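## Task

Get every pill into the Wednesday compartment so that they stay there without the robot holding them, then release and pull the grippers away.

## Robot and tools

Robot: two arms, left_arm and right_arm, each with a parallel gripper and a wrist camera (cam_left_wrist and cam_right_wrist, both 504x504 pixels). The arm names do not refer to sides of an image. While the operator composes a reply, the simulation keeps running. Sometimes an outside force briefly pulls on a held part or shoves a loose object.

Frame: one shared scene frame, origin on the table surface midway between the arms, +x out across the table, +z upward, left_arm on the +y side. Each result has a state line, left_arm: ... | right_arm: ..., giving each gripper's position in metres and its orientation as a wxyz quaternion. Printed positions can be somewhat wrong, more so when an arm reaches far. The gripper's fingers extend along its own +z axis and close along its own y axis; the reported position sits between the finger pads, roughly 1 cm short of the tips.

The 14-number row (used by both motion tools): numbers from -1 to 1, first seven for left_arm, then seven for right_arm, always all 14 even if one arm is idle. Per arm the order is dx, dy, dz, rx, ry, rz, opening. dx to rz are an offset, expressed in that gripper's own axes, measured from the gripper pose in the most recent result that showed it. Before any such result exists in a scene, and for any second or later call in the same reply, the reference is where the gripper is when the call begins. Scale: 1.0 equals 0.6 m of translation or 180 degrees of rotation; rx, ry, rz form a single rotation vector. Opening is absolute, not an offset: +1 fully open (0.094 m), -1 closed.

execute_actions: argument actions is a list holding at most one item; optional pictures (boolean) requests camera images. Empty list: no command, just returns the state with pictures. Action item: rows, a list of 1 to 15 rows, plus steps (up to 15, default 15), each step 1/30 s; each row drives one step and the final row repeats to fill the count. Every row in an action is measured from the same reference pose, not from the row before it. Wait item: just steps (up to 300), counted from the previous result, so reply time eats into it. A refused call sends nothing. An action needs at least 5 steps; its result is taken 5 steps early and those final steps execute while the next reply is being written.

move: target is one 14-number row as above; speed is each arm's top path speed in m/s, 0.002 to 0.5, default 0.25, with turning capped at twice that value in rad/s. Both grippers travel in straight lines and finish together, over 0.5 to 10 s; anything longer is cut off at 10 s before arrival. Rotation takes the shorter direction. Paths ignore obstacles and the other arm. Grippers trail the path, may wander, and may exceed the speed, especially with a nearly straight arm. Opening is applied when the move starts. The move ends when motion settles, or 5 s after the path if it does not. Its result adds a move: line with the outcome (done, off_target, moving, held, fault), the limits that acted, and each gripper's distance from its target. paced means the commanded pose was clipped; held as a limit means some steps were blocked, after which the arm may lurch quickly; held as an outcome means the final step was blocked. If only one arm is named, the other finished fine. Faster contact hits harder, and aiming deeper beyond a contact presses harder.

wait: seconds from 0 to 10; lets time pass with no new command.

zoom_image: camera (cam_left_wrist or cam_right_wrist) and region [x0, y0, x1, y1] in pixels from the top-left of that camera's latest image, no larger than 504 by 504.

finished_scene: scene, integer 1 or 2. Replying with no tool call ends everything.

Control behaviour: each step, the commanded pose is limited to 70 mm and 16 degrees from the measured pose; joints then follow by damped inverse kinematics, favouring position over orientation. After an action ends, an arm continues only to its last clipped pose, so check the result and send the remainder. Arms tend to settle about a centimetre low, and repeated zero offsets let them sink further. To keep an arm still, send the corrective offset toward its desired pose in the reply's first call and zeros afterward, raising the aim if it still sags. Zero offsets are not a pause; they pull back to the reference pose. A Hand target line appears only when no steps are pending. A pose unreachable line means a clearance check altered or stopped that arm's command; HELD flags the steps affected.

Gripping: grip_measured is the measured finger opening on the command scale (the last Joint positions value gives it in metres); each gripper may read off by up to about 1 mm. To hold something, command about 0.03 below grip_measured for a firm grip, less for lighter. Pad force tops out near 50 to 62 N, lower for parts under about 2 mm thick, with a brief spike on first contact.

Joint ranges (rad), base to gripper: waist -2.618 to 3.054, shoulder 0.000 to 3.142, elbow 0.000 to 3.142, wrist pitch -1.571 to 1.571, wrist yaw -1.571 to 1.571, wrist roll -2.094 to 2.094. Elbows cannot fully straighten. Joint torque readings are total drive output with per-arm offsets, scale factors and noise; friction can mimic or mask loads.

Heat: holding loads warms motors. MOTOR HOT appears from 75 °C; at 90 °C that arm halts for 10 s, after which that threshold is disabled for 5 minutes; at 100 °C the arm and gripper go limp and drop until cooled. These are reported as OVER-TEMPERATURE FAULT lines.

Avoid: knocking anything off the table, letting the arms collide or press hard on each other, dropping or slamming items, hard pushes and fault stops. Finish with the pills resting in the target compartment, grippers open and retracted.

Each tool is called after ">>>" as a command line: name --argument value for each argument, lists and objects as JSON in quotes; but a table of rows of numbers goes row by row, as --pt "numbers of a row", without its own name.

## Session

>>> execute_actions --actions '[]'

Scene clock: 0.00 s of 5400.00 s.
left_arm: end_effector_position=(-0.0006, +0.5323, +0.1720) grip_measured=+1.000 end_effector_quat_wxyz=(-0.180, -0.273, +0.893, +0.310) | right_arm: end_effector_position=(+0.3199, +0.1794, +0.2267) grip_measured=+1.000 end_effector_quat_wxyz=(-0.542, +0.721, -0.433, +0.004)
Joint positions: left_arm=[ 0.695  1.298  1.065 -1.282 -0.731  0.312  0.094] | right_arm=[ 0.915  1.594  1.142  0.026 -0.04  -1.055  0.094]
Joint velocities: left_arm=[ 0.002 -0.012 -0.012 -0.066 -0.051 -0.081  0.   ] | right_arm=[ 0.027 -0.017  0.022  0.022 -0.037 -0.051  0.   ]
Joint torques (N m, as the arm reports them, + toward a larger angle): no reading
Motor temperatures (°C, as the motors report them): left_arm=[25 25 25 22 24 25] | right_arm=[22 22 24 24 24 24]
Hand target (left_arm): -0.000, +0.535, +0.179; -0.172, -0.279, +0.889, +0.321
Hand target (right_arm): +0.319, +0.178, +0.224; -0.535, +0.724, -0.436, +0.001

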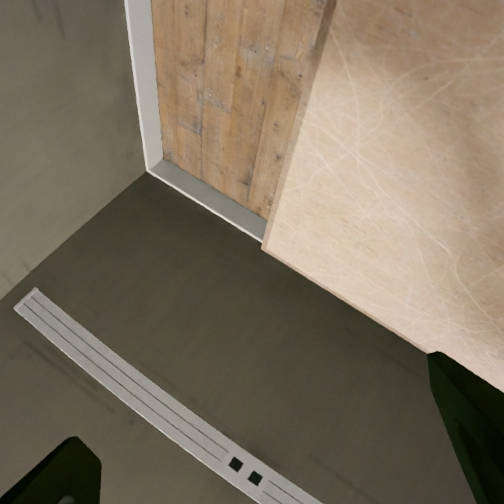

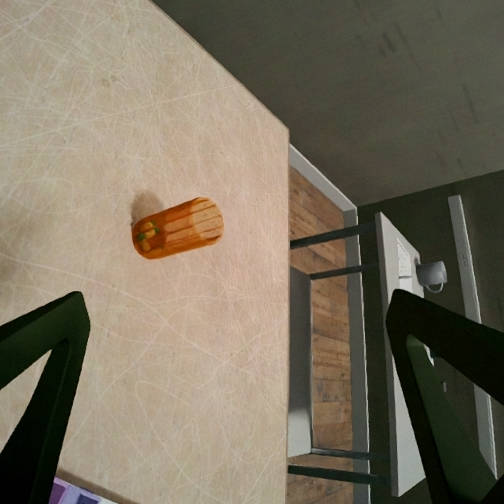

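>>> move --target '[-0.145,-0.072,-0.563,0.205,-0.119,0.18,1,0.089,-0.187,-0.432,0,0.43,0.572,1]'

Scene clock: 6.47 s of 5400.00 s.
left_arm: end_effector_position=(+0.2473, +0.4015, +0.3764) grip_measured=+1.000 end_effector_quat_wxyz=(+0.289, +0.011, +0.949, +0.125) | right_arm: end_effector_position=(+0.3085, -0.0457, +0.4046) grip_measured=+1.000 end_effector_quat_wxyz=(+0.306, -0.023, +0.932, +0.195)
Joint positions: left_arm=[ 0.148  1.495  2.132 -1.568 -0.037  0.371  0.094] | right_arm=[ 0.599  1.533  2.244 -1.541  0.048  0.596  0.094]
Joint velocities: left_arm=[-0.002 -0.017 -0.007  0.037  0.066 -0.11   0.   ] | right_arm=[ 0.002  0.007 -0.012 -0.051  0.007 -0.022  0.   ]
Joint torques (N m, as the arm reports them, + toward a larger angle): left_arm=[ 0.56 -3.16  6.97  0.96  0.11 -0.06] | right_arm=[-0.95 -4.58  2.26  1.94 -0.05  0.06]
Motor temperatures (°C, as the motors report them): left_arm=[25 25 26 22 24 25] | right_arm=[22 22 24 25 24 24]
Hand target (left_arm): +0.250, +0.403, +0.382; +0.297, +0.007, +0.947, +0.123
Hand target (right_arm): +0.304, -0.051, +0.397; +0.290, -0.016, +0.938, +0.189
Off the commanded pose (left_arm): 0.006 m, 37 deg; orientation clipped at the last step of the last action.
Off the commanded pose (right_arm): 0.013 m, 43 deg; orientation clipped at the last step of the last action.
joint sent to its limit (left arm) — the command would take joint 4 (wrist pitch) past its lower limit, so that joint was sent only as far as its limit.
joint sent to its limit (right arm) — the command would take joint 4 (wrist pitch) past its lower limit, so that joint was sent only as far as its limit.
Kept back: nothing.
move: off_target (left_arm, right_arm); limits=paced

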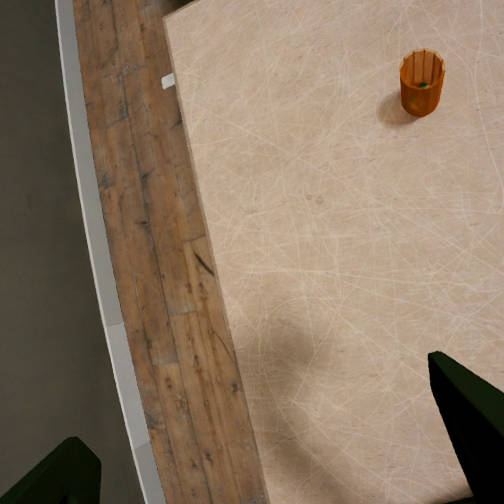

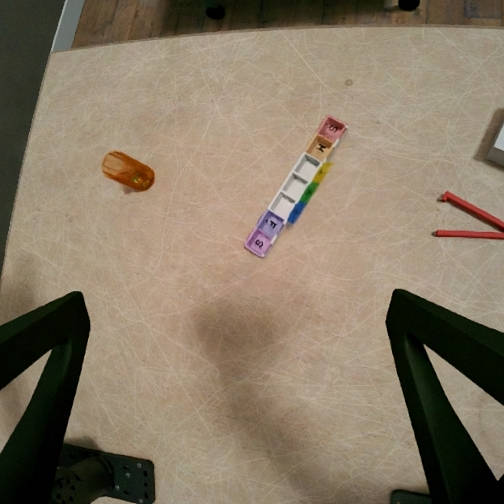

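>>> move --target '[-0.097,-0.11,0.357,0.081,0.187,-0.007,1,0.03,-0.066,0.353,0.127,0.199,0.015,1]'

Scene clock: 8.97 s of 5400.00 s.
left_arm: end_effector_position=(+0.4132, +0.3847, +0.2041) grip_measured=+1.000 end_effector_quat_wxyz=(+0.119, +0.002, +0.992, +0.030) | right_arm: end_effector_position=(+0.4154, +0.0033, +0.2176) grip_measured=+1.000 end_effector_quat_wxyz=(+0.103, -0.004, +0.992, +0.066)
Joint positions: left_arm=[ 0.005  2.228  2.472 -1.569 -0.012  0.2    0.094] | right_arm=[ 0.518  2.102  2.324 -1.548  0.003  0.576  0.094]
Joint velocities: left_arm=[-0.017 -0.007 -0.002 -0.037  0.037 -0.066  0.   ] | right_arm=[-0.007 -0.022 -0.002  0.007  0.095 -0.037  0.   ]
Joint torques (N m, as the arm reports them, + toward a larger angle): left_arm=[ -0.33 -12.27   7.82   0.47   0.11  -0.09] | right_arm=[-0.95 -9.46  7.3   1.07 -0.05 -0.07]
Motor temperatures (°C, as the motors report them): left_arm=[25 25 26 23 24 25] | right_arm=[22 23 25 26 24 24]
Hand target (left_arm): +0.416, +0.380, +0.218; +0.140, +0.002, +0.990, +0.027
Hand target (right_arm): +0.417, +0.000, +0.222; +0.104, -0.003, +0.992, +0.069
Off the commanded pose (left_arm): 0.017 m, 14 deg.
Off the commanded pose (right_arm): 0.009 m, 14 deg.
joint sent to its limit (left arm) — the command would take joint 4 (wrist pitch) past its lower limit, so that joint was sent only as far as its limit.
joint sent to its limit (right arm) — the command would take joint 4 (wrist pitch) past its lower limit, so that joint was sent only as far as its limit.
Kept back: nothing.
move: off_target (left_arm, right_arm)

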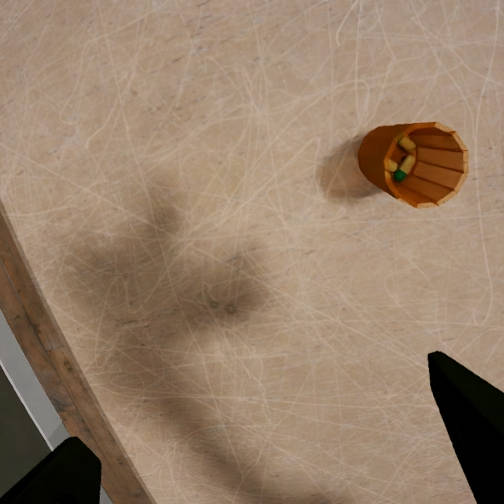

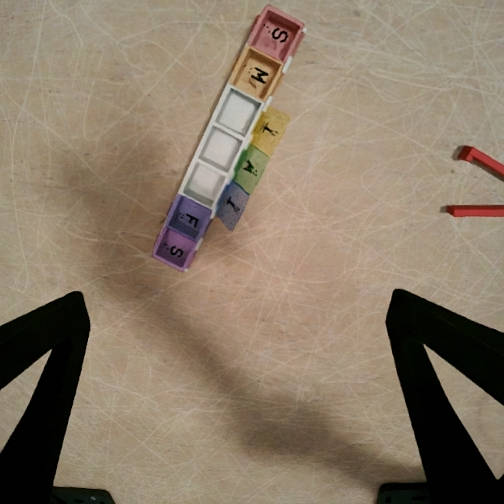

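>>> move --target '[0.218,-0.093,0.113,0.017,-0.31,0.008,1,0,0,0,0,0,0,1]'

Scene clock: 12.00 s of 5400.00 s.
left_arm: end_effector_position=(+0.3018, +0.3324, +0.1063) grip_measured=+1.000 end_effector_quat_wxyz=(+0.563, +0.031, +0.826, +0.008) | right_arm: end_effector_position=(+0.4154, +0.0033, +0.2176) grip_measured=+1.000 end_effector_quat_wxyz=(+0.103, -0.004, +0.992, +0.066)
Joint positions: left_arm=[0.048 1.229 0.254 0.589 0.241 0.148 0.094] | right_arm=[ 0.518  2.102  2.324 -1.548  0.003  0.576  0.094]
Joint velocities: left_arm=[ 0.002  0.007  0.002  0.022  0.051 -0.007  0.   ] | right_arm=[-0.007  0.007 -0.017 -0.022 -0.007  0.007  0.   ]
Joint torques (N m, as the arm reports them, + toward a larger angle): left_arm=[ 0.6  -2.06  5.63  1.66  0.18 -0.08] | right_arm=[-0.12 -9.59  5.51  1.25  0.01 -0.01]
Motor temperatures (°C, as the motors report them): left_arm=[25 26 26 23 24 25] | right_arm=[22 23 25 26 24 24]
Hand target (left_arm): +0.303, +0.333, +0.108; +0.569, +0.028, +0.822, +0.004
Hand target (right_arm): +0.415, +0.003, +0.218; +0.103, -0.004, +0.992, +0.066
Off the commanded pose (left_arm): 0.003 m, 1 deg.
Off the commanded pose (right_arm): 0.000 m, 0 deg.
Kept back: nothing.
move: done

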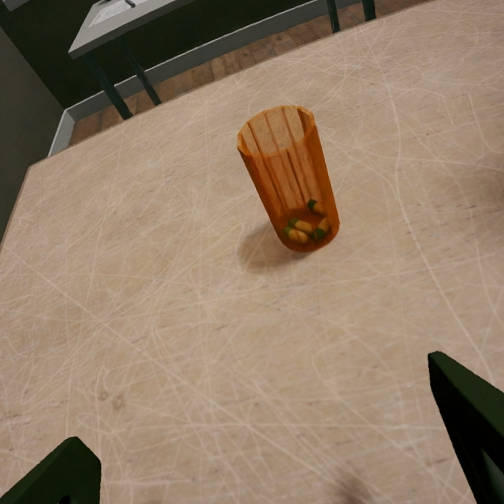

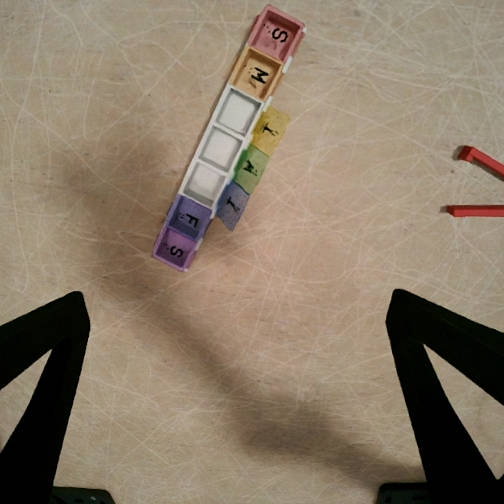

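>>> move --target '[0.03,-0.075,0.16,0,0,0,1,0,0,0,0,0,0,1]'

Scene clock: 13.40 s of 5400.00 s.
left_arm: end_effector_position=(+0.3700, +0.2866, +0.0387) grip_measured=+1.000 end_effector_quat_wxyz=(+0.543, +0.033, +0.839, +0.008) | right_arm: end_effector_position=(+0.4154, +0.0033, +0.2176) grip_measured=+1.000 end_effector_quat_wxyz=(+0.103, -0.004, +0.992, +0.066)
Joint positions: left_arm=[-0.198  1.835  0.418  0.994  0.014  0.06   0.094] | right_arm=[ 0.518  2.102  2.324 -1.548  0.003  0.576  0.094]
Joint velocities: left_arm=[-0.002  0.007 -0.002  0.022  0.007  0.037  0.   ] | right_arm=[-0.007 -0.017 -0.017 -0.022 -0.007 -0.007  0.   ]
Joint torques (N m, as the arm reports them, + toward a larger angle): left_arm=[-0.49 -5.67  6.21  1.64 -0.11 -0.11] | right_arm=[-0.11 -9.58  5.49  1.25  0.    0.  ]
Motor temperatures (°C, as the motors report them): left_arm=[25 26 26 23 24 25] | right_arm=[22 23 25 26 24 24]
Hand target (left_arm): +0.382, +0.285, +0.051; +0.563, +0.030, +0.826, +0.007
Hand target (right_arm): +0.415, +0.003, +0.218; +0.103, -0.004, +0.992, +0.066
Off the commanded pose (left_arm): 0.019 m, 3 deg.
Off the commanded pose (right_arm): 0.000 m, 0 deg.
Kept back: nothing.
move: off_target (left_arm)

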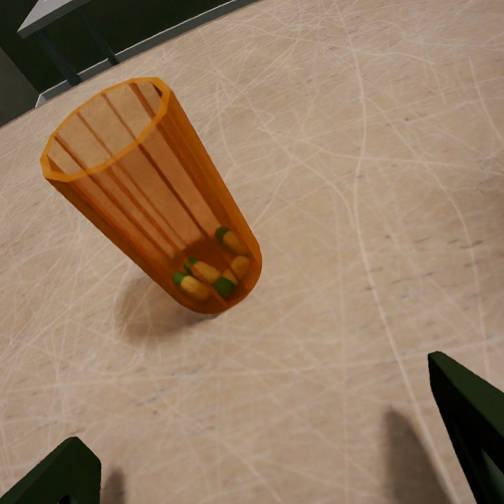

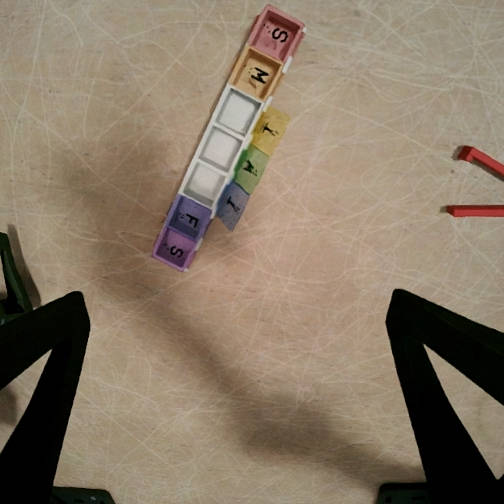

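>>> move --target '[-0.065,0.03,0.062,0,-0.02,0,1,0,0,0,0,0,0,1]' --speed 0.1

Scene clock: 14.73 s of 5400.00 s.
left_arm: end_effector_position=(+0.4129, +0.2998, +0.0545) grip_measured=+1.000 end_effector_quat_wxyz=(+0.562, +0.032, +0.826, +0.008) | right_arm: end_effector_position=(+0.4154, +0.0033, +0.2176) grip_measured=+1.000 end_effector_quat_wxyz=(+0.103, -0.004, +0.992, +0.066)
Joint positions: left_arm=[-0.151  1.901  0.581  0.944  0.057  0.074  0.094] | right_arm=[ 0.518  2.102  2.324 -1.548  0.003  0.576  0.094]
Joint velocities: left_arm=[ 0.007 -0.007 -0.002 -0.022 -0.037 -0.037  0.   ] | right_arm=[-0.002 -0.002 -0.012 -0.051 -0.051 -0.037  0.   ]
Joint torques (N m, as the arm reports them, + toward a larger angle): left_arm=[ 0.48 -6.99  6.22  1.43  0.11  0.01] | right_arm=[-0.13 -9.58  5.51  1.24  0.02  0.  ]
Motor temperatures (°C, as the motors report them): left_arm=[25 26 26 24 24 25] | right_arm=[22 24 25 26 24 24]
Hand target (left_arm): +0.420, +0.302, +0.059; +0.569, +0.033, +0.822, +0.007
Hand target (right_arm): +0.415, +0.003, +0.218; +0.103, -0.004, +0.992, +0.066
Off the commanded pose (left_arm): 0.010 m, 1 deg.
Off the commanded pose (right_arm): 0.000 m, 0 deg.
Kept back: nothing.
move: done

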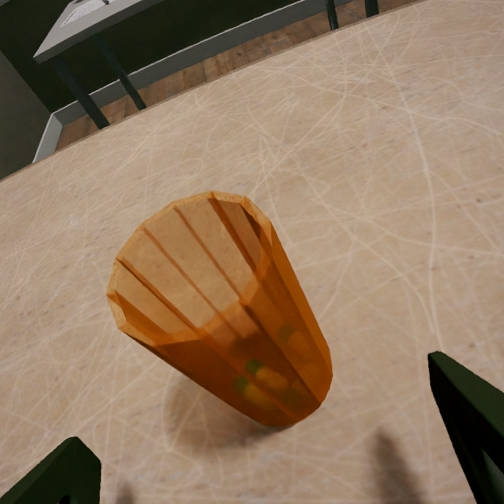

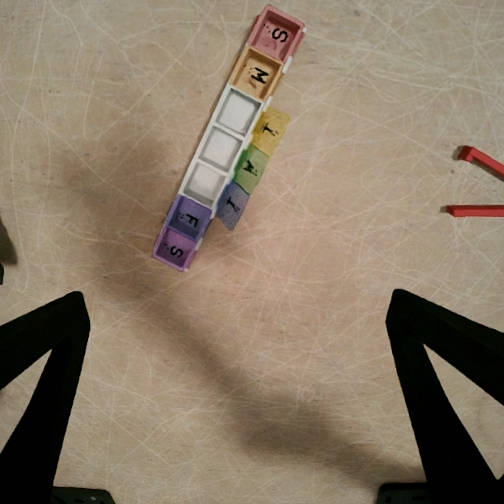

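Roughly centred; advance about 4 cm.

>>> move --target '[-0.02,0.005,0.07,0,0,0,1,0,0,0,0,0,0,1]' --speed 0.08

Scene clock: 15.97 s of 5400.00 s.
left_arm: end_effector_position=(+0.4481, +0.3011, +0.0444) grip_measured=+1.000 end_effector_quat_wxyz=(+0.555, +0.032, +0.831, +0.007) | right_arm: end_effector_position=(+0.4154, +0.0033, +0.2176) grip_measured=+1.000 end_effector_quat_wxyz=(+0.103, -0.004, +0.992, +0.066)
Joint positions: left_arm=[-0.151  2.014  0.736  0.883  0.058  0.074  0.094] | right_arm=[ 0.518  2.102  2.324 -1.548  0.003  0.576  0.094]
Joint velocities: left_arm=[-0.017 -0.002  0.007  0.007 -0.066 -0.007  0.   ] | right_arm=[-0.012  0.017 -0.007 -0.037  0.037 -0.007  0.   ]
Joint torques (N m, as the arm reports them, + toward a larger angle): left_arm=[ 0.   -8.33  6.63  1.43 -0.03 -0.04] | right_arm=[-0.14 -9.59  5.5   1.24  0.02  0.  ]
Motor temperatures (°C, as the motors report them): left_arm=[25 26 26 24 24 25] | right_arm=[22 24 25 26 24 24]
Hand target (left_arm): +0.456, +0.301, +0.050; +0.563, +0.031, +0.826, +0.008
Hand target (right_arm): +0.415, +0.003, +0.218; +0.103, -0.004, +0.992, +0.066
Off the commanded pose (left_arm): 0.010 m, 1 deg.
Off the commanded pose (right_arm): 0.000 m, 0 deg.
Kept back: nothing.
move: done

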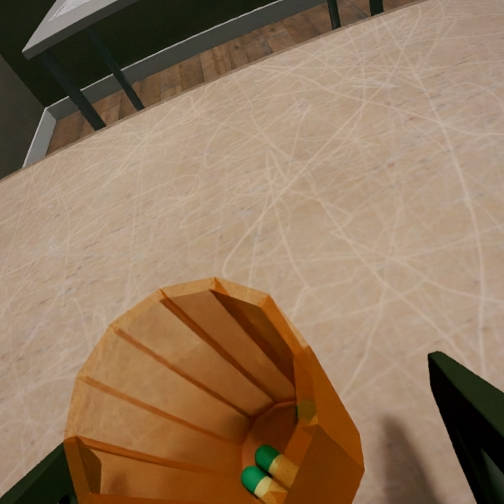

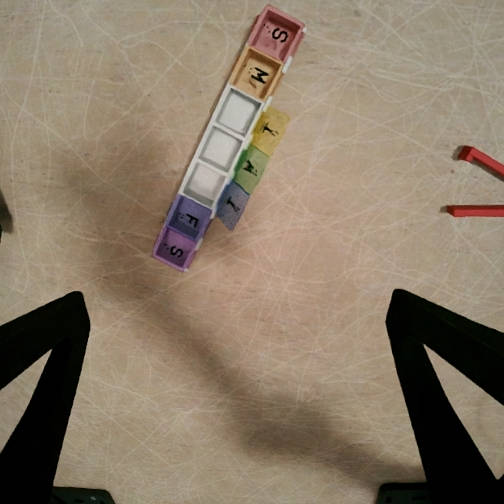

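>>> move --target '[-0.015,0.012,0.025,0,0,0,1,0,0,0,0,0,0,1]' --speed 0.05

>>> move --target '[0,0,0,0,0,0,-0.2,0,0,0,0,0,0,1]'

Scene clock: 16.93 s of 5400.00 s.
left_arm: end_effector_position=(+0.4578, +0.3053, +0.0420) grip_measured=+1.000 end_effector_quat_wxyz=(+0.549, +0.030, +0.836, +0.008) | right_arm: end_effector_position=(+0.4154, +0.0033, +0.2176) grip_measured=+1.000 end_effector_quat_wxyz=(+0.103, -0.004, +0.992, +0.066)
Joint positions: left_arm=[-0.142  2.036  0.786  0.839  0.062  0.078  0.094] | right_arm=[ 0.518  2.102  2.324 -1.548  0.003  0.576  0.094]
Joint velocities: left_arm=[ 0.002  0.007  0.012 -0.066 -0.007  0.022  0.   ] | right_arm=[-0.002 -0.032  0.002 -0.081 -0.007  0.007  0.   ]
Joint torques (N m, as the arm reports them, + toward a larger angle): left_arm=[ 0.52 -8.54  6.82  1.43  0.1  -0.03] | right_arm=[-0.13 -9.59  5.52  1.25  0.01 -0.01]
Motor temperatures (°C, as the motors report them): left_arm=[25 26 26 24 24 25] | right_arm=[22 24 25 26 24 24]
Hand target (left_arm): +0.465, +0.307, +0.047; +0.555, +0.032, +0.831, +0.007
Hand target (right_arm): +0.415, +0.003, +0.218; +0.103, -0.004, +0.992, +0.066
Off the commanded pose (left_arm): 0.010 m, 1 deg.
Off the commanded pose (right_arm): 0.000 m, 0 deg.
Kept back: nothing.
move: done

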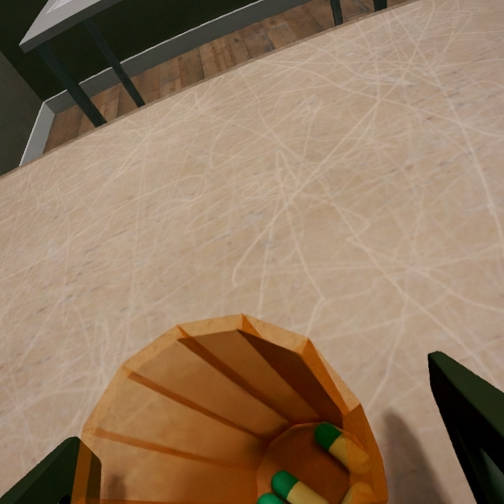

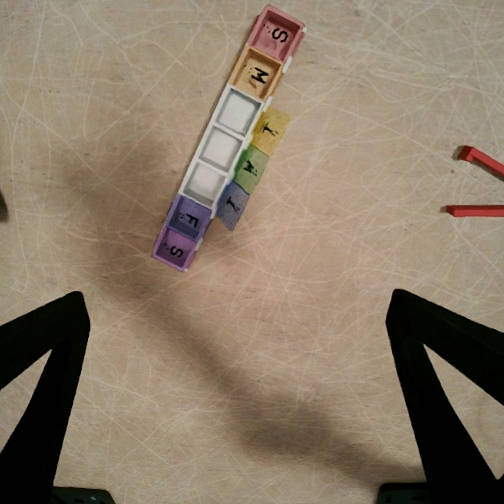

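Scene clock: 17.43 s of 5400.00 s.
left_arm: end_effector_position=(+0.4576, +0.3053, +0.0416) grip_measured=-0.147 end_effector_quat_wxyz=(+0.548, +0.030, +0.836, +0.008) | right_arm: end_effector_position=(+0.4154, +0.0033, +0.2176) grip_measured=+1.000 end_effector_quat_wxyz=(+0.103, -0.004, +0.992, +0.066)
Joint positions: left_arm=[-0.142  2.036  0.786  0.837  0.062  0.078  0.04 ] | right_arm=[ 0.518  2.102  2.324 -1.548  0.003  0.576  0.094]
Joint velocities: left_arm=[ 0.017 -0.012 -0.007 -0.022  0.037 -0.037  0.   ] | right_arm=[-0.002  0.007 -0.017 -0.095 -0.081 -0.051  0.   ]
Joint torques (N m, as the arm reports them, + toward a larger angle): left_arm=[-0.04 -9.23  4.7   1.42  0.02 -0.03] | right_arm=[-0.1  -9.61  5.51  1.24  0.01  0.  ]
Motor temperatures (°C, as the motors report them): left_arm=[25 26 26 24 24 25] | right_arm=[22 24 25 26 24 24]
Hand target (left_arm): +0.458, +0.305, +0.042; +0.549, +0.030, +0.836, +0.008
Hand target (right_arm): +0.415, +0.003, +0.218; +0.103, -0.004, +0.992, +0.066
Off the commanded pose (left_arm): 0.000 m, 0 deg.
Off the commanded pose (right_arm): 0.000 m, 0 deg.
Kept back: nothing.
move: done

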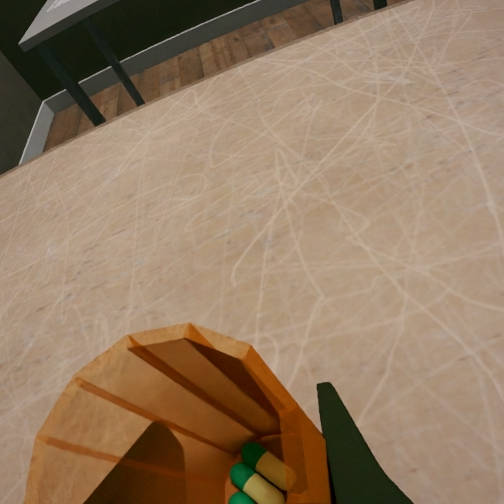

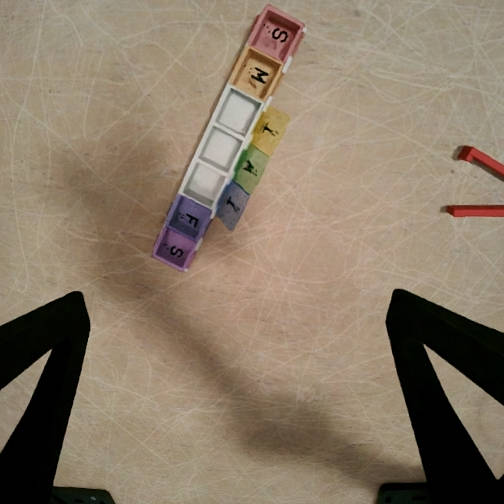

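>>> move --target '[-0.13,0,-0.05,0,0,0,-0.19,0,-0.08,-0.1,0,0,0,1]' --speed 0.12

>>> move --target '[-0.05,-0.22,0.07,0,0,0.38,-0.19,0,0,0,0,0,0,1]' --speed 0.12

Scene clock: 19.20 s of 5400.00 s.
left_arm: end_effector_position=(+0.4535, +0.3056, +0.1005) grip_measured=-0.147 end_effector_quat_wxyz=(+0.524, +0.029, +0.851, +0.007) | right_arm: end_effector_position=(+0.4096, -0.0481, +0.2744) grip_measured=+1.000 end_effector_quat_wxyz=(+0.158, -0.002, +0.983, +0.091)
Joint positions: left_arm=[-0.142  1.806  0.866  0.471  0.059  0.078  0.04 ] | right_arm=[ 0.412  1.915  2.259 -1.548 -0.018  0.476  0.094]
Joint velocities: left_arm=[-0.002  0.002  0.007 -0.051 -0.081 -0.051  0.001] | right_arm=[-0.027 -0.012  0.032 -0.022 -0.007  0.037  0.   ]
Joint torques (N m, as the arm reports them, + toward a larger angle): left_arm=[ -0.73 -10.95   7.94   1.4   -0.06  -0.08] | right_arm=[-0.67 -8.53  3.46  1.34 -0.07 -0.08]
Motor temperatures (°C, as the motors report them): left_arm=[25 26 26 24 24 25] | right_arm=[22 24 25 26 24 24]
Hand target (left_arm): +0.461, +0.302, +0.126; +0.548, +0.030, +0.836, +0.008
Hand target (right_arm): +0.404, -0.053, +0.269; +0.144, -0.003, +0.986, +0.087
Off the commanded pose (left_arm): 0.026 m, 3 deg.
Off the commanded pose (right_arm): 0.008 m, 7 deg.
joint sent to its limit (right arm) — the command would take joint 4 (wrist pitch) past its lower limit, so that joint was sent only as far as its limit.
Kept back: nothing.
move: off_target (left_arm, right_arm)

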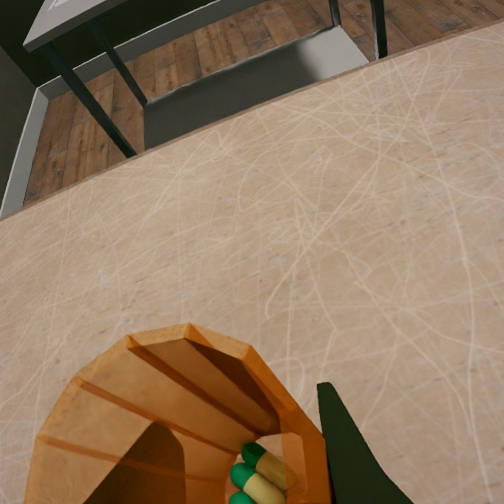

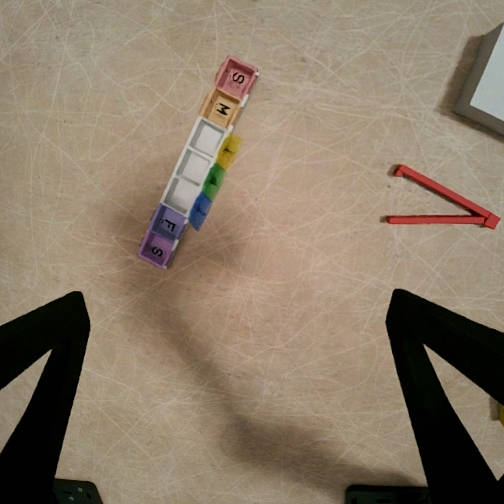

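Scene clock: 24.60 s of 5400.00 s.
left_arm: end_effector_position=(+0.4902, +0.1748, +0.0918) grip_measured=-0.148 end_effector_quat_wxyz=(+0.419, +0.507, +0.693, +0.294) | right_arm: end_effector_position=(+0.4096, -0.0481, +0.2744) grip_measured=+1.000 end_effector_quat_wxyz=(+0.158, -0.002, +0.983, +0.091)
Joint positions: left_arm=[-0.486  1.991  1.122  0.357 -0.244  1.108  0.04 ] | right_arm=[ 0.412  1.915  2.259 -1.548 -0.018  0.476  0.094]
Joint velocities: left_arm=[ 0.002  0.012  0.002 -0.022 -0.037 -0.007 -0.001] | right_arm=[ 0.012 -0.007 -0.007  0.051  0.007 -0.007  0.   ]
Joint torques (N m, as the arm reports them, + toward a larger angle): left_arm=[-0.45 -9.89  8.59  1.37 -0.18 -0.08] | right_arm=[-0.11 -7.96  5.35  1.51  0.    0.  ]
Motor temperatures (°C, as the motors report them): left_arm=[25 26 26 25 24 25] | right_arm=[22 24 25 26 24 24]
Hand target (left_arm): +0.498, +0.170, +0.104; +0.430, +0.502, +0.688, +0.300
Hand target (right_arm): +0.410, -0.048, +0.274; +0.158, -0.002, +0.983, +0.091
Off the commanded pose (left_arm): 0.014 m, 2 deg.
Off the commanded pose (right_arm): 0.000 m, 0 deg.
Kept back: nothing.
move: off_target (left_arm)

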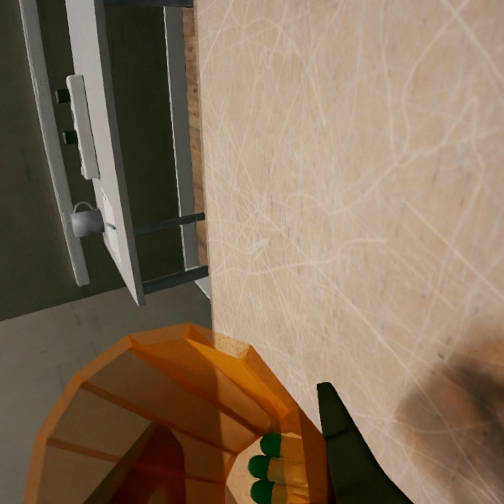

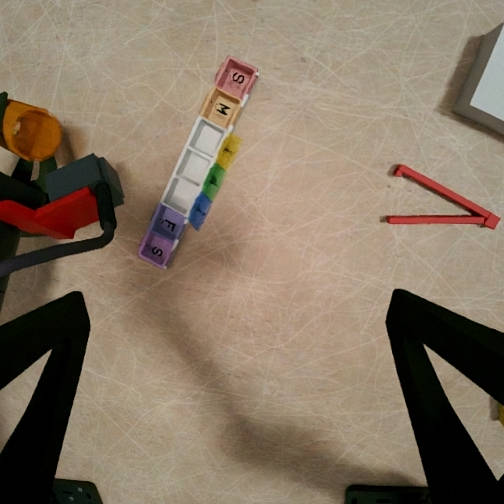

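>>> move --target '[-0.113,-0.03,0,0,0,0.11,-0.19,0,0,0,0,0,0,1]' --speed 0.12

Scene clock: 26.73 s of 5400.00 s.
left_arm: end_effector_position=(+0.4836, +0.1090, +0.0852) grip_measured=-0.148 end_effector_quat_wxyz=(+0.353, +0.625, +0.599, +0.355) | right_arm: end_effector_position=(+0.4096, -0.0481, +0.2744) grip_measured=+1.000 end_effector_quat_wxyz=(+0.158, -0.002, +0.983, +0.091)
Joint positions: left_arm=[-0.642  2.059  1.23   0.264 -0.373  1.368  0.04 ] | right_arm=[ 0.412  1.915  2.259 -1.548 -0.018  0.476  0.094]
Joint velocities: left_arm=[-0.017 -0.002 -0.002 -0.022  0.007 -0.022  0.001] | right_arm=[-0.012 -0.012  0.012 -0.066 -0.139 -0.007  0.   ]
Joint torques (N m, as the arm reports them, + toward a larger angle): left_arm=[ -0.24 -10.61   8.6    1.3   -0.24  -0.04] | right_arm=[-0.09 -7.96  5.35  1.51  0.    0.  ]
Motor temperatures (°C, as the motors report them): left_arm=[25 26 27 25 24 25] | right_arm=[22 24 25 26 24 24]
Hand target (left_arm): +0.490, +0.104, +0.097; +0.363, +0.618, +0.596, +0.362
Hand target (right_arm): +0.410, -0.048, +0.274; +0.158, -0.002, +0.983, +0.091
Off the commanded pose (left_arm): 0.014 m, 2 deg.
Off the commanded pose (right_arm): 0.000 m, 0 deg.
Kept back: nothing.
move: off_target (left_arm)

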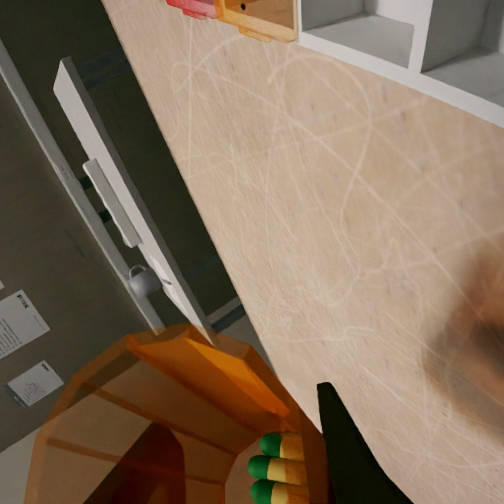

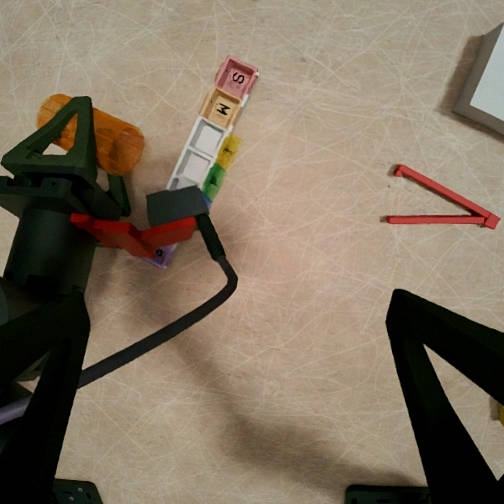

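>>> move --target '[-0.065,0.017,0.013,0,0,0.03,-0.19,0,0,0,0,0,0,1]' --speed 0.08

Scene clock: 28.10 s of 5400.00 s.
left_arm: end_effector_position=(+0.4873, +0.0742, +0.0776) grip_measured=-0.148 end_effector_quat_wxyz=(+0.327, +0.660, +0.570, +0.364) | right_arm: end_effector_position=(+0.4096, -0.0481, +0.2744) grip_measured=+1.000 end_effector_quat_wxyz=(+0.158, -0.002, +0.983, +0.091)
Joint positions: left_arm=[-0.708  2.135  1.35   0.177 -0.421  1.42   0.04 ] | right_arm=[ 0.412  1.915  2.259 -1.548 -0.018  0.476  0.094]
Joint velocities: left_arm=[-0.007  0.002  0.022  0.007 -0.051 -0.022 -0.   ] | right_arm=[ 0.007 -0.002 -0.007  0.007  0.051  0.066  0.   ]
Joint torques (N m, as the arm reports them, + toward a larger angle): left_arm=[ -0.23 -11.39   8.63   1.22  -0.28  -0.01] | right_arm=[-0.12 -7.93  5.35  1.51 -0.01 -0.01]
Motor temperatures (°C, as the motors report them): left_arm=[25 27 27 25 24 25] | right_arm=[22 24 25 26 24 24]
Hand target (left_arm): +0.493, +0.069, +0.089; +0.337, +0.653, +0.568, +0.371
Hand target (right_arm): +0.410, -0.048, +0.274; +0.158, -0.002, +0.983, +0.091
Off the commanded pose (left_arm): 0.014 m, 2 deg.
Off the commanded pose (right_arm): 0.000 m, 0 deg.
Kept back: nothing.
move: off_target (left_arm)

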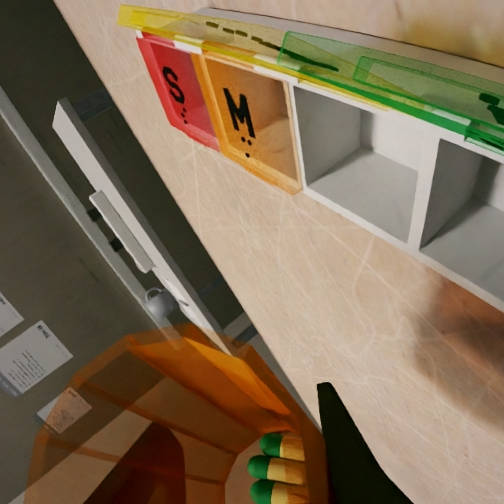

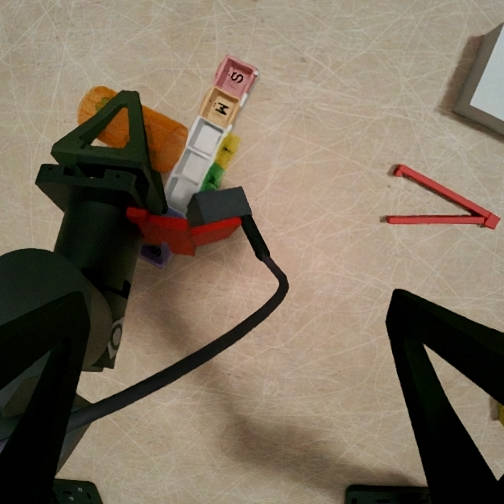

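>>> move --target '[-0.035,0.02,0.0,0,0,0.03,-0.19,-0.12,0,0.035,0,0,0,1]' --speed 0.08

Scene clock: 29.63 s of 5400.00 s.
left_arm: end_effector_position=(+0.4860, +0.0578, +0.0747) grip_measured=-0.148 end_effector_quat_wxyz=(+0.301, +0.692, +0.540, +0.372) | right_arm: end_effector_position=(+0.4822, -0.0443, +0.2760) grip_measured=+1.000 end_effector_quat_wxyz=(+0.206, +0.000, +0.972, +0.110)
Joint positions: left_arm=[-0.74   2.165  1.412  0.11  -0.442  1.489  0.04 ] | right_arm=[ 0.341  2.169  2.619 -1.552 -0.039  0.416  0.094]
Joint velocities: left_arm=[ 0.017  0.007  0.012  0.022 -0.037  0.022 -0.001] | right_arm=[-0.007 -0.032  0.002  0.007 -0.007  0.007  0.   ]
Joint torques (N m, as the arm reports them, + toward a larger angle): left_arm=[ -0.44 -11.72   8.75   1.2   -0.28  -0.03] | right_arm=[-0.77 -8.82  6.89  1.59 -0.07 -0.08]
Motor temperatures (°C, as the motors report them): left_arm=[25 27 27 25 24 25] | right_arm=[22 24 25 26 24 24]
Hand target (left_arm): +0.491, +0.052, +0.086; +0.310, +0.686, +0.538, +0.379
Hand target (right_arm): +0.484, -0.047, +0.276; +0.205, -0.001, +0.972, +0.112
Off the commanded pose (left_arm): 0.014 m, 1 deg.
Off the commanded pose (right_arm): 0.003 m, 6 deg.
joint sent to its limit (right arm) — the command would take joint 4 (wrist pitch) past its lower limit, so that joint was sent only as far as its limit.
Kept back: nothing.
move: off_target (left_arm, right_arm)

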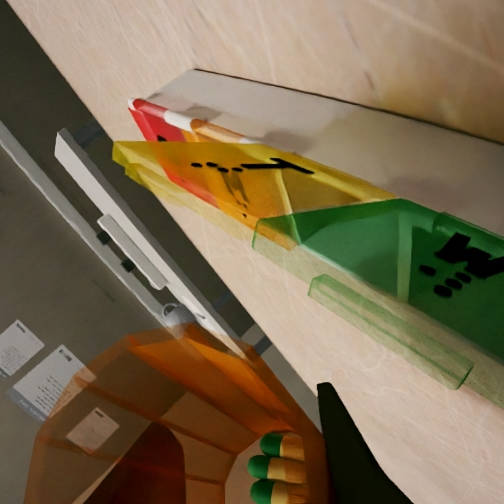

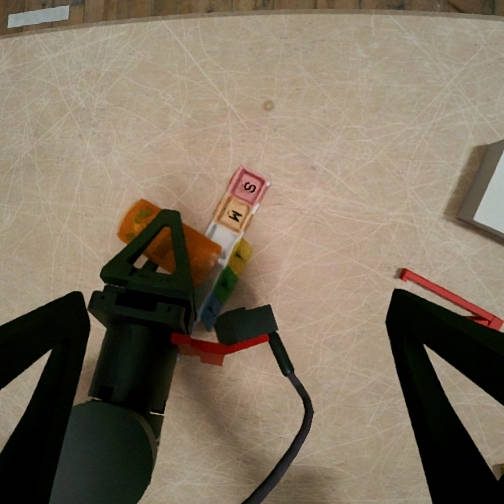

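>>> zoom_image --camera "cam_right_wrist" --region '[100,150,320,370]'

Region (100, 150, 320, 370) of cam_right_wrist's 504x504 image, scaled by 2.291, with more detail than that image has.

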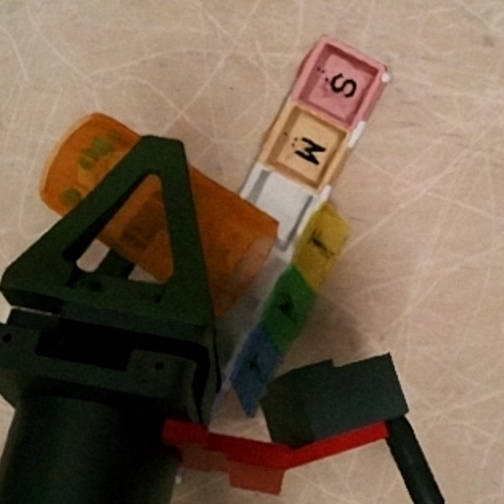

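>>> move --target '[-0.005,0.02,-0.01,0.128,0,0.055,-0.19,0,0,0,0,0,0,1]' --speed 0.1

>>> zoom_image --camera "cam_right_wrist" --region '[100,150,320,370]'

Scene clock: 32.83 s of 5400.00 s.
left_arm: end_effector_position=(+0.4814, +0.0543, +0.0760) grip_measured=-0.148 end_effector_quat_wxyz=(+0.114, +0.787, +0.538, +0.279) | right_arm: end_effector_position=(+0.4823, -0.0442, +0.2763) grip_measured=+1.000 end_effector_quat_wxyz=(+0.206, -0.001, +0.972, +0.111)
Joint positions: left_arm=[-0.74   2.392  2.097 -0.806 -0.408  1.49   0.04 ] | right_arm=[ 0.341  2.169  2.62  -1.551 -0.04   0.415  0.094]
Joint velocities: left_arm=[-0.012  0.002 -0.022  0.051  0.022 -0.007  0.001] | right_arm=[-0.002  0.002 -0.017 -0.022  0.051  0.022  0.   ]
Joint torques (N m, as the arm reports them, + toward a larger angle): left_arm=[  0.34 -13.7    9.03   0.72  -0.17  -0.03] | right_arm=[-0.11 -9.67  5.06  1.7  -0.01  0.  ]
Motor temperatures (°C, as the motors report them): left_arm=[25 27 27 25 24 25] | right_arm=[22 25 25 26 24 24]
Hand target (left_arm): +0.486, +0.053, +0.087; +0.125, +0.783, +0.540, +0.281
Hand target (right_arm): +0.482, -0.044, +0.276; +0.206, -0.000, +0.972, +0.110
Off the commanded pose (left_arm): 0.013 m, 1 deg.
Off the commanded pose (right_arm): 0.000 m, 0 deg.
Kept back: nothing.
move: off_target (left_arm)

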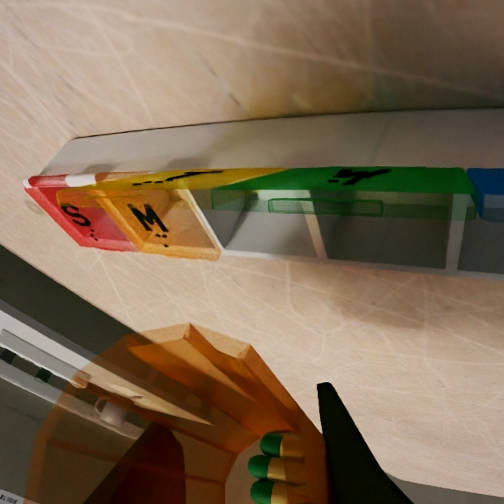

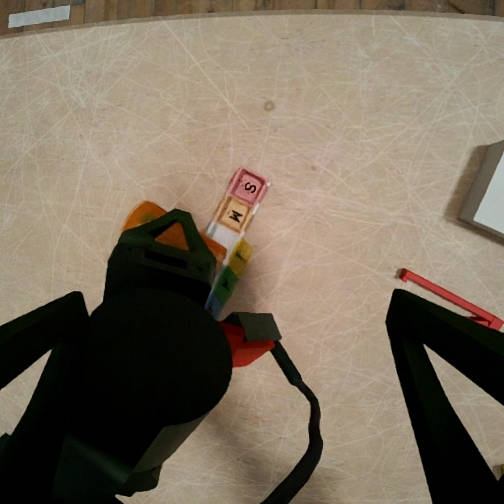

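Region (100, 150, 320, 370) of cam_right_wrist's 504x504 image, scaled by 2.291, with more detail than that image has.

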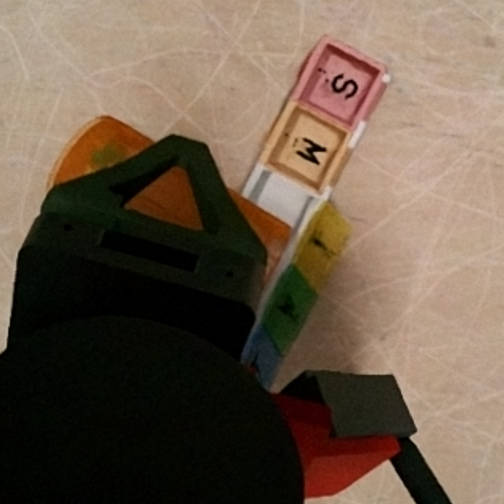

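>>> move --target '[0.006,0.015,-0.01,0,0,0,-0.19,0.228,-0.17,0.13,-0.18,-0.172,-0.275,1]'

Scene clock: 36.13 s of 5400.00 s.
left_arm: end_effector_position=(+0.4810, +0.0550, +0.0758) grip_measured=-0.148 end_effector_quat_wxyz=(+0.105, +0.790, +0.537, +0.275) | right_arm: end_effector_position=(+0.3948, -0.1185, +0.1371) grip_measured=+1.000 end_effector_quat_wxyz=(+0.473, -0.425, +0.727, +0.257)
Joint positions: left_arm=[-0.739  2.411  2.138 -0.849 -0.408  1.491  0.04 ] | right_arm=[-0.135  1.461  0.73  -0.061 -0.94  -0.717  0.094]
Joint velocities: left_arm=[ 0.017 -0.007 -0.017 -0.022  0.037 -0.007 -0.001] | right_arm=[ 0.007  0.007 -0.002 -0.081  0.007 -0.037  0.   ]
Joint torques (N m, as the arm reports them, + toward a larger angle): left_arm=[  0.15 -13.7    8.91   0.68  -0.22  -0.02] | right_arm=[-0.89 -3.95  5.17  1.92 -0.46 -0.07]
Motor temperatures (°C, as the motors report them): left_arm=[25 28 27 25 24 25] | right_arm=[22 25 25 26 24 24]
Hand target (left_arm): +0.486, +0.054, +0.086; +0.114, +0.787, +0.538, +0.279
Hand target (right_arm): +0.391, -0.120, +0.130; +0.466, -0.421, +0.730, +0.268
Off the commanded pose (left_arm): 0.012 m, 1 deg.
Off the commanded pose (right_arm): 0.008 m, 2 deg.
Kept back: nothing.
move: off_target (left_arm)

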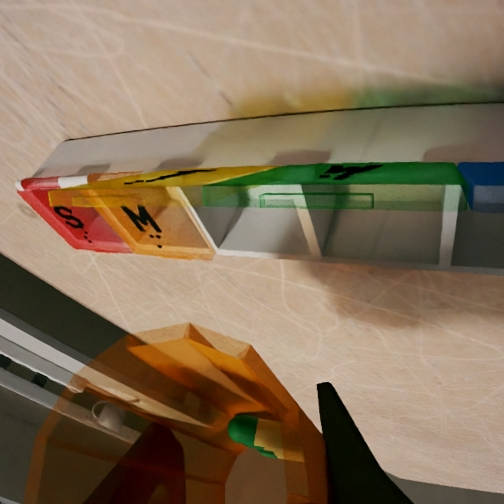

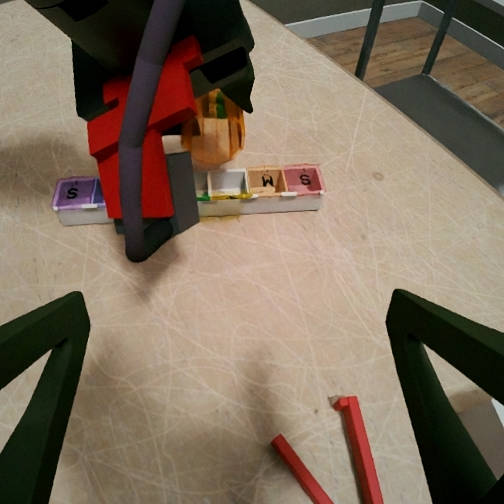

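>>> move --target '[0.005,-0.02,-0.01,0,0,0,-0.19,0.05,0,0.05,0,0,0,1]' --speed 0.05

Scene clock: 37.77 s of 5400.00 s.
left_arm: end_effector_position=(+0.4663, +0.0640, +0.0567) grip_measured=-0.148 end_effector_quat_wxyz=(+0.084, +0.797, +0.536, +0.266) | right_arm: end_effector_position=(+0.4097, -0.1102, +0.1088) grip_measured=+1.000 end_effector_quat_wxyz=(+0.488, -0.429, +0.719, +0.246)
Joint positions: left_arm=[-0.739  2.379  2.024 -0.814 -0.408  1.491  0.04 ] | right_arm=[-0.1    1.579  0.672  0.194 -0.909 -0.67   0.094]
Joint velocities: left_arm=[-0.007  0.002  0.002  0.022 -0.007  0.051  0.001] | right_arm=[-0.012 -0.007  0.012 -0.051 -0.007 -0.022  0.   ]
Joint torques (N m, as the arm reports them, + toward a larger angle): left_arm=[ -0.02 -16.62   6.     0.81  -0.25  -0.04] | right_arm=[ 0.73 -4.66  4.23  2.01 -0.26  0.06]
Motor temperatures (°C, as the motors report them): left_arm=[25 28 27 25 24 25] | right_arm=[22 25 25 26 24 24]
Hand target (left_arm): +0.469, +0.062, +0.076; +0.104, +0.790, +0.537, +0.275
Hand target (right_arm): +0.402, -0.106, +0.098; +0.473, -0.425, +0.728, +0.257
Off the commanded pose (left_arm): 0.020 m, 3 deg.
Off the commanded pose (right_arm): 0.014 m, 2 deg.
Kept back: nothing.
move: off_target (left_arm, right_arm)

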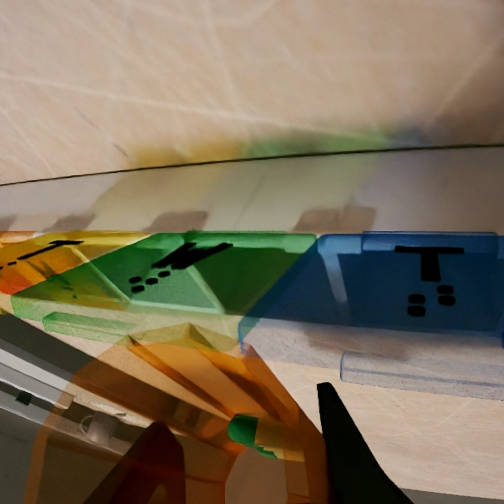

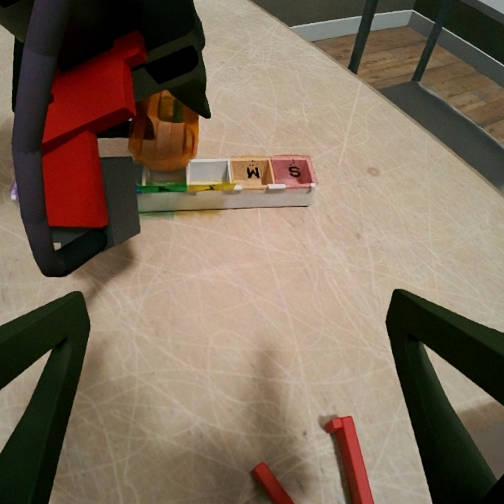

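>>> move --target '[0.006,0.024,-0.045,-0.021,0.097,0.046,-0.19,0,0,0,0,0,0,1]' --speed 0.04

Scene clock: 42.53 s of 5400.00 s.
left_arm: end_effector_position=(+0.4616, +0.0612, +0.0755) grip_measured=-0.148 end_effector_quat_wxyz=(+0.005, +0.785, +0.478, +0.394) | right_arm: end_effector_position=(+0.4107, -0.1102, +0.1100) grip_measured=+1.000 end_effector_quat_wxyz=(+0.491, -0.430, +0.717, +0.244)
Joint positions: left_arm=[-0.837  2.409  2.043 -0.826 -0.736  1.547  0.04 ] | right_arm=[-0.1    1.579  0.672  0.203 -0.909 -0.67   0.094]
Joint velocities: left_arm=[-0.002  0.007  0.017  0.081  0.007 -0.007  0.001] | right_arm=[ 0.022 -0.007  0.002 -0.022 -0.007 -0.051  0.   ]
Joint torques (N m, as the arm reports them, + toward a larger angle): left_arm=[ -0.4  -13.59   8.63   0.5   -0.61   0.03] | right_arm=[-0.17 -5.51  5.78  2.01 -0.3  -0.02]
Motor temperatures (°C, as the motors report them): left_arm=[25 29 27 25 24 25] | right_arm=[22 24 25 27 24 24]
Hand target (left_arm): +0.464, +0.057, +0.087; +0.009, +0.781, +0.475, +0.406
Hand target (right_arm): +0.410, -0.110, +0.109; +0.488, -0.429, +0.719, +0.246
Off the commanded pose (left_arm): 0.012 m, 2 deg.
Off the commanded pose (right_arm): 0.002 m, 0 deg.
Kept back: nothing.
move: off_target (left_arm)

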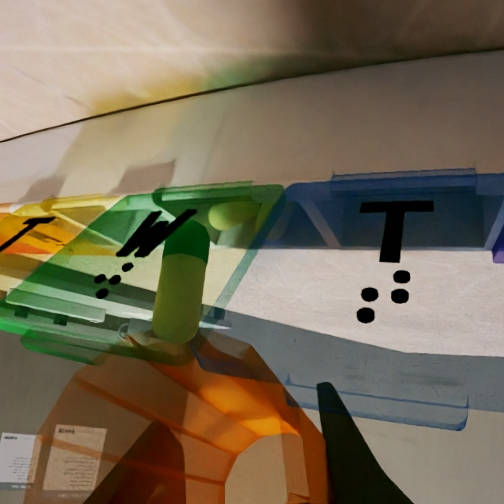

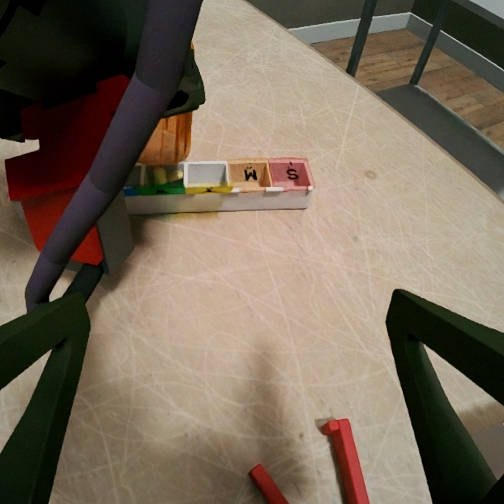

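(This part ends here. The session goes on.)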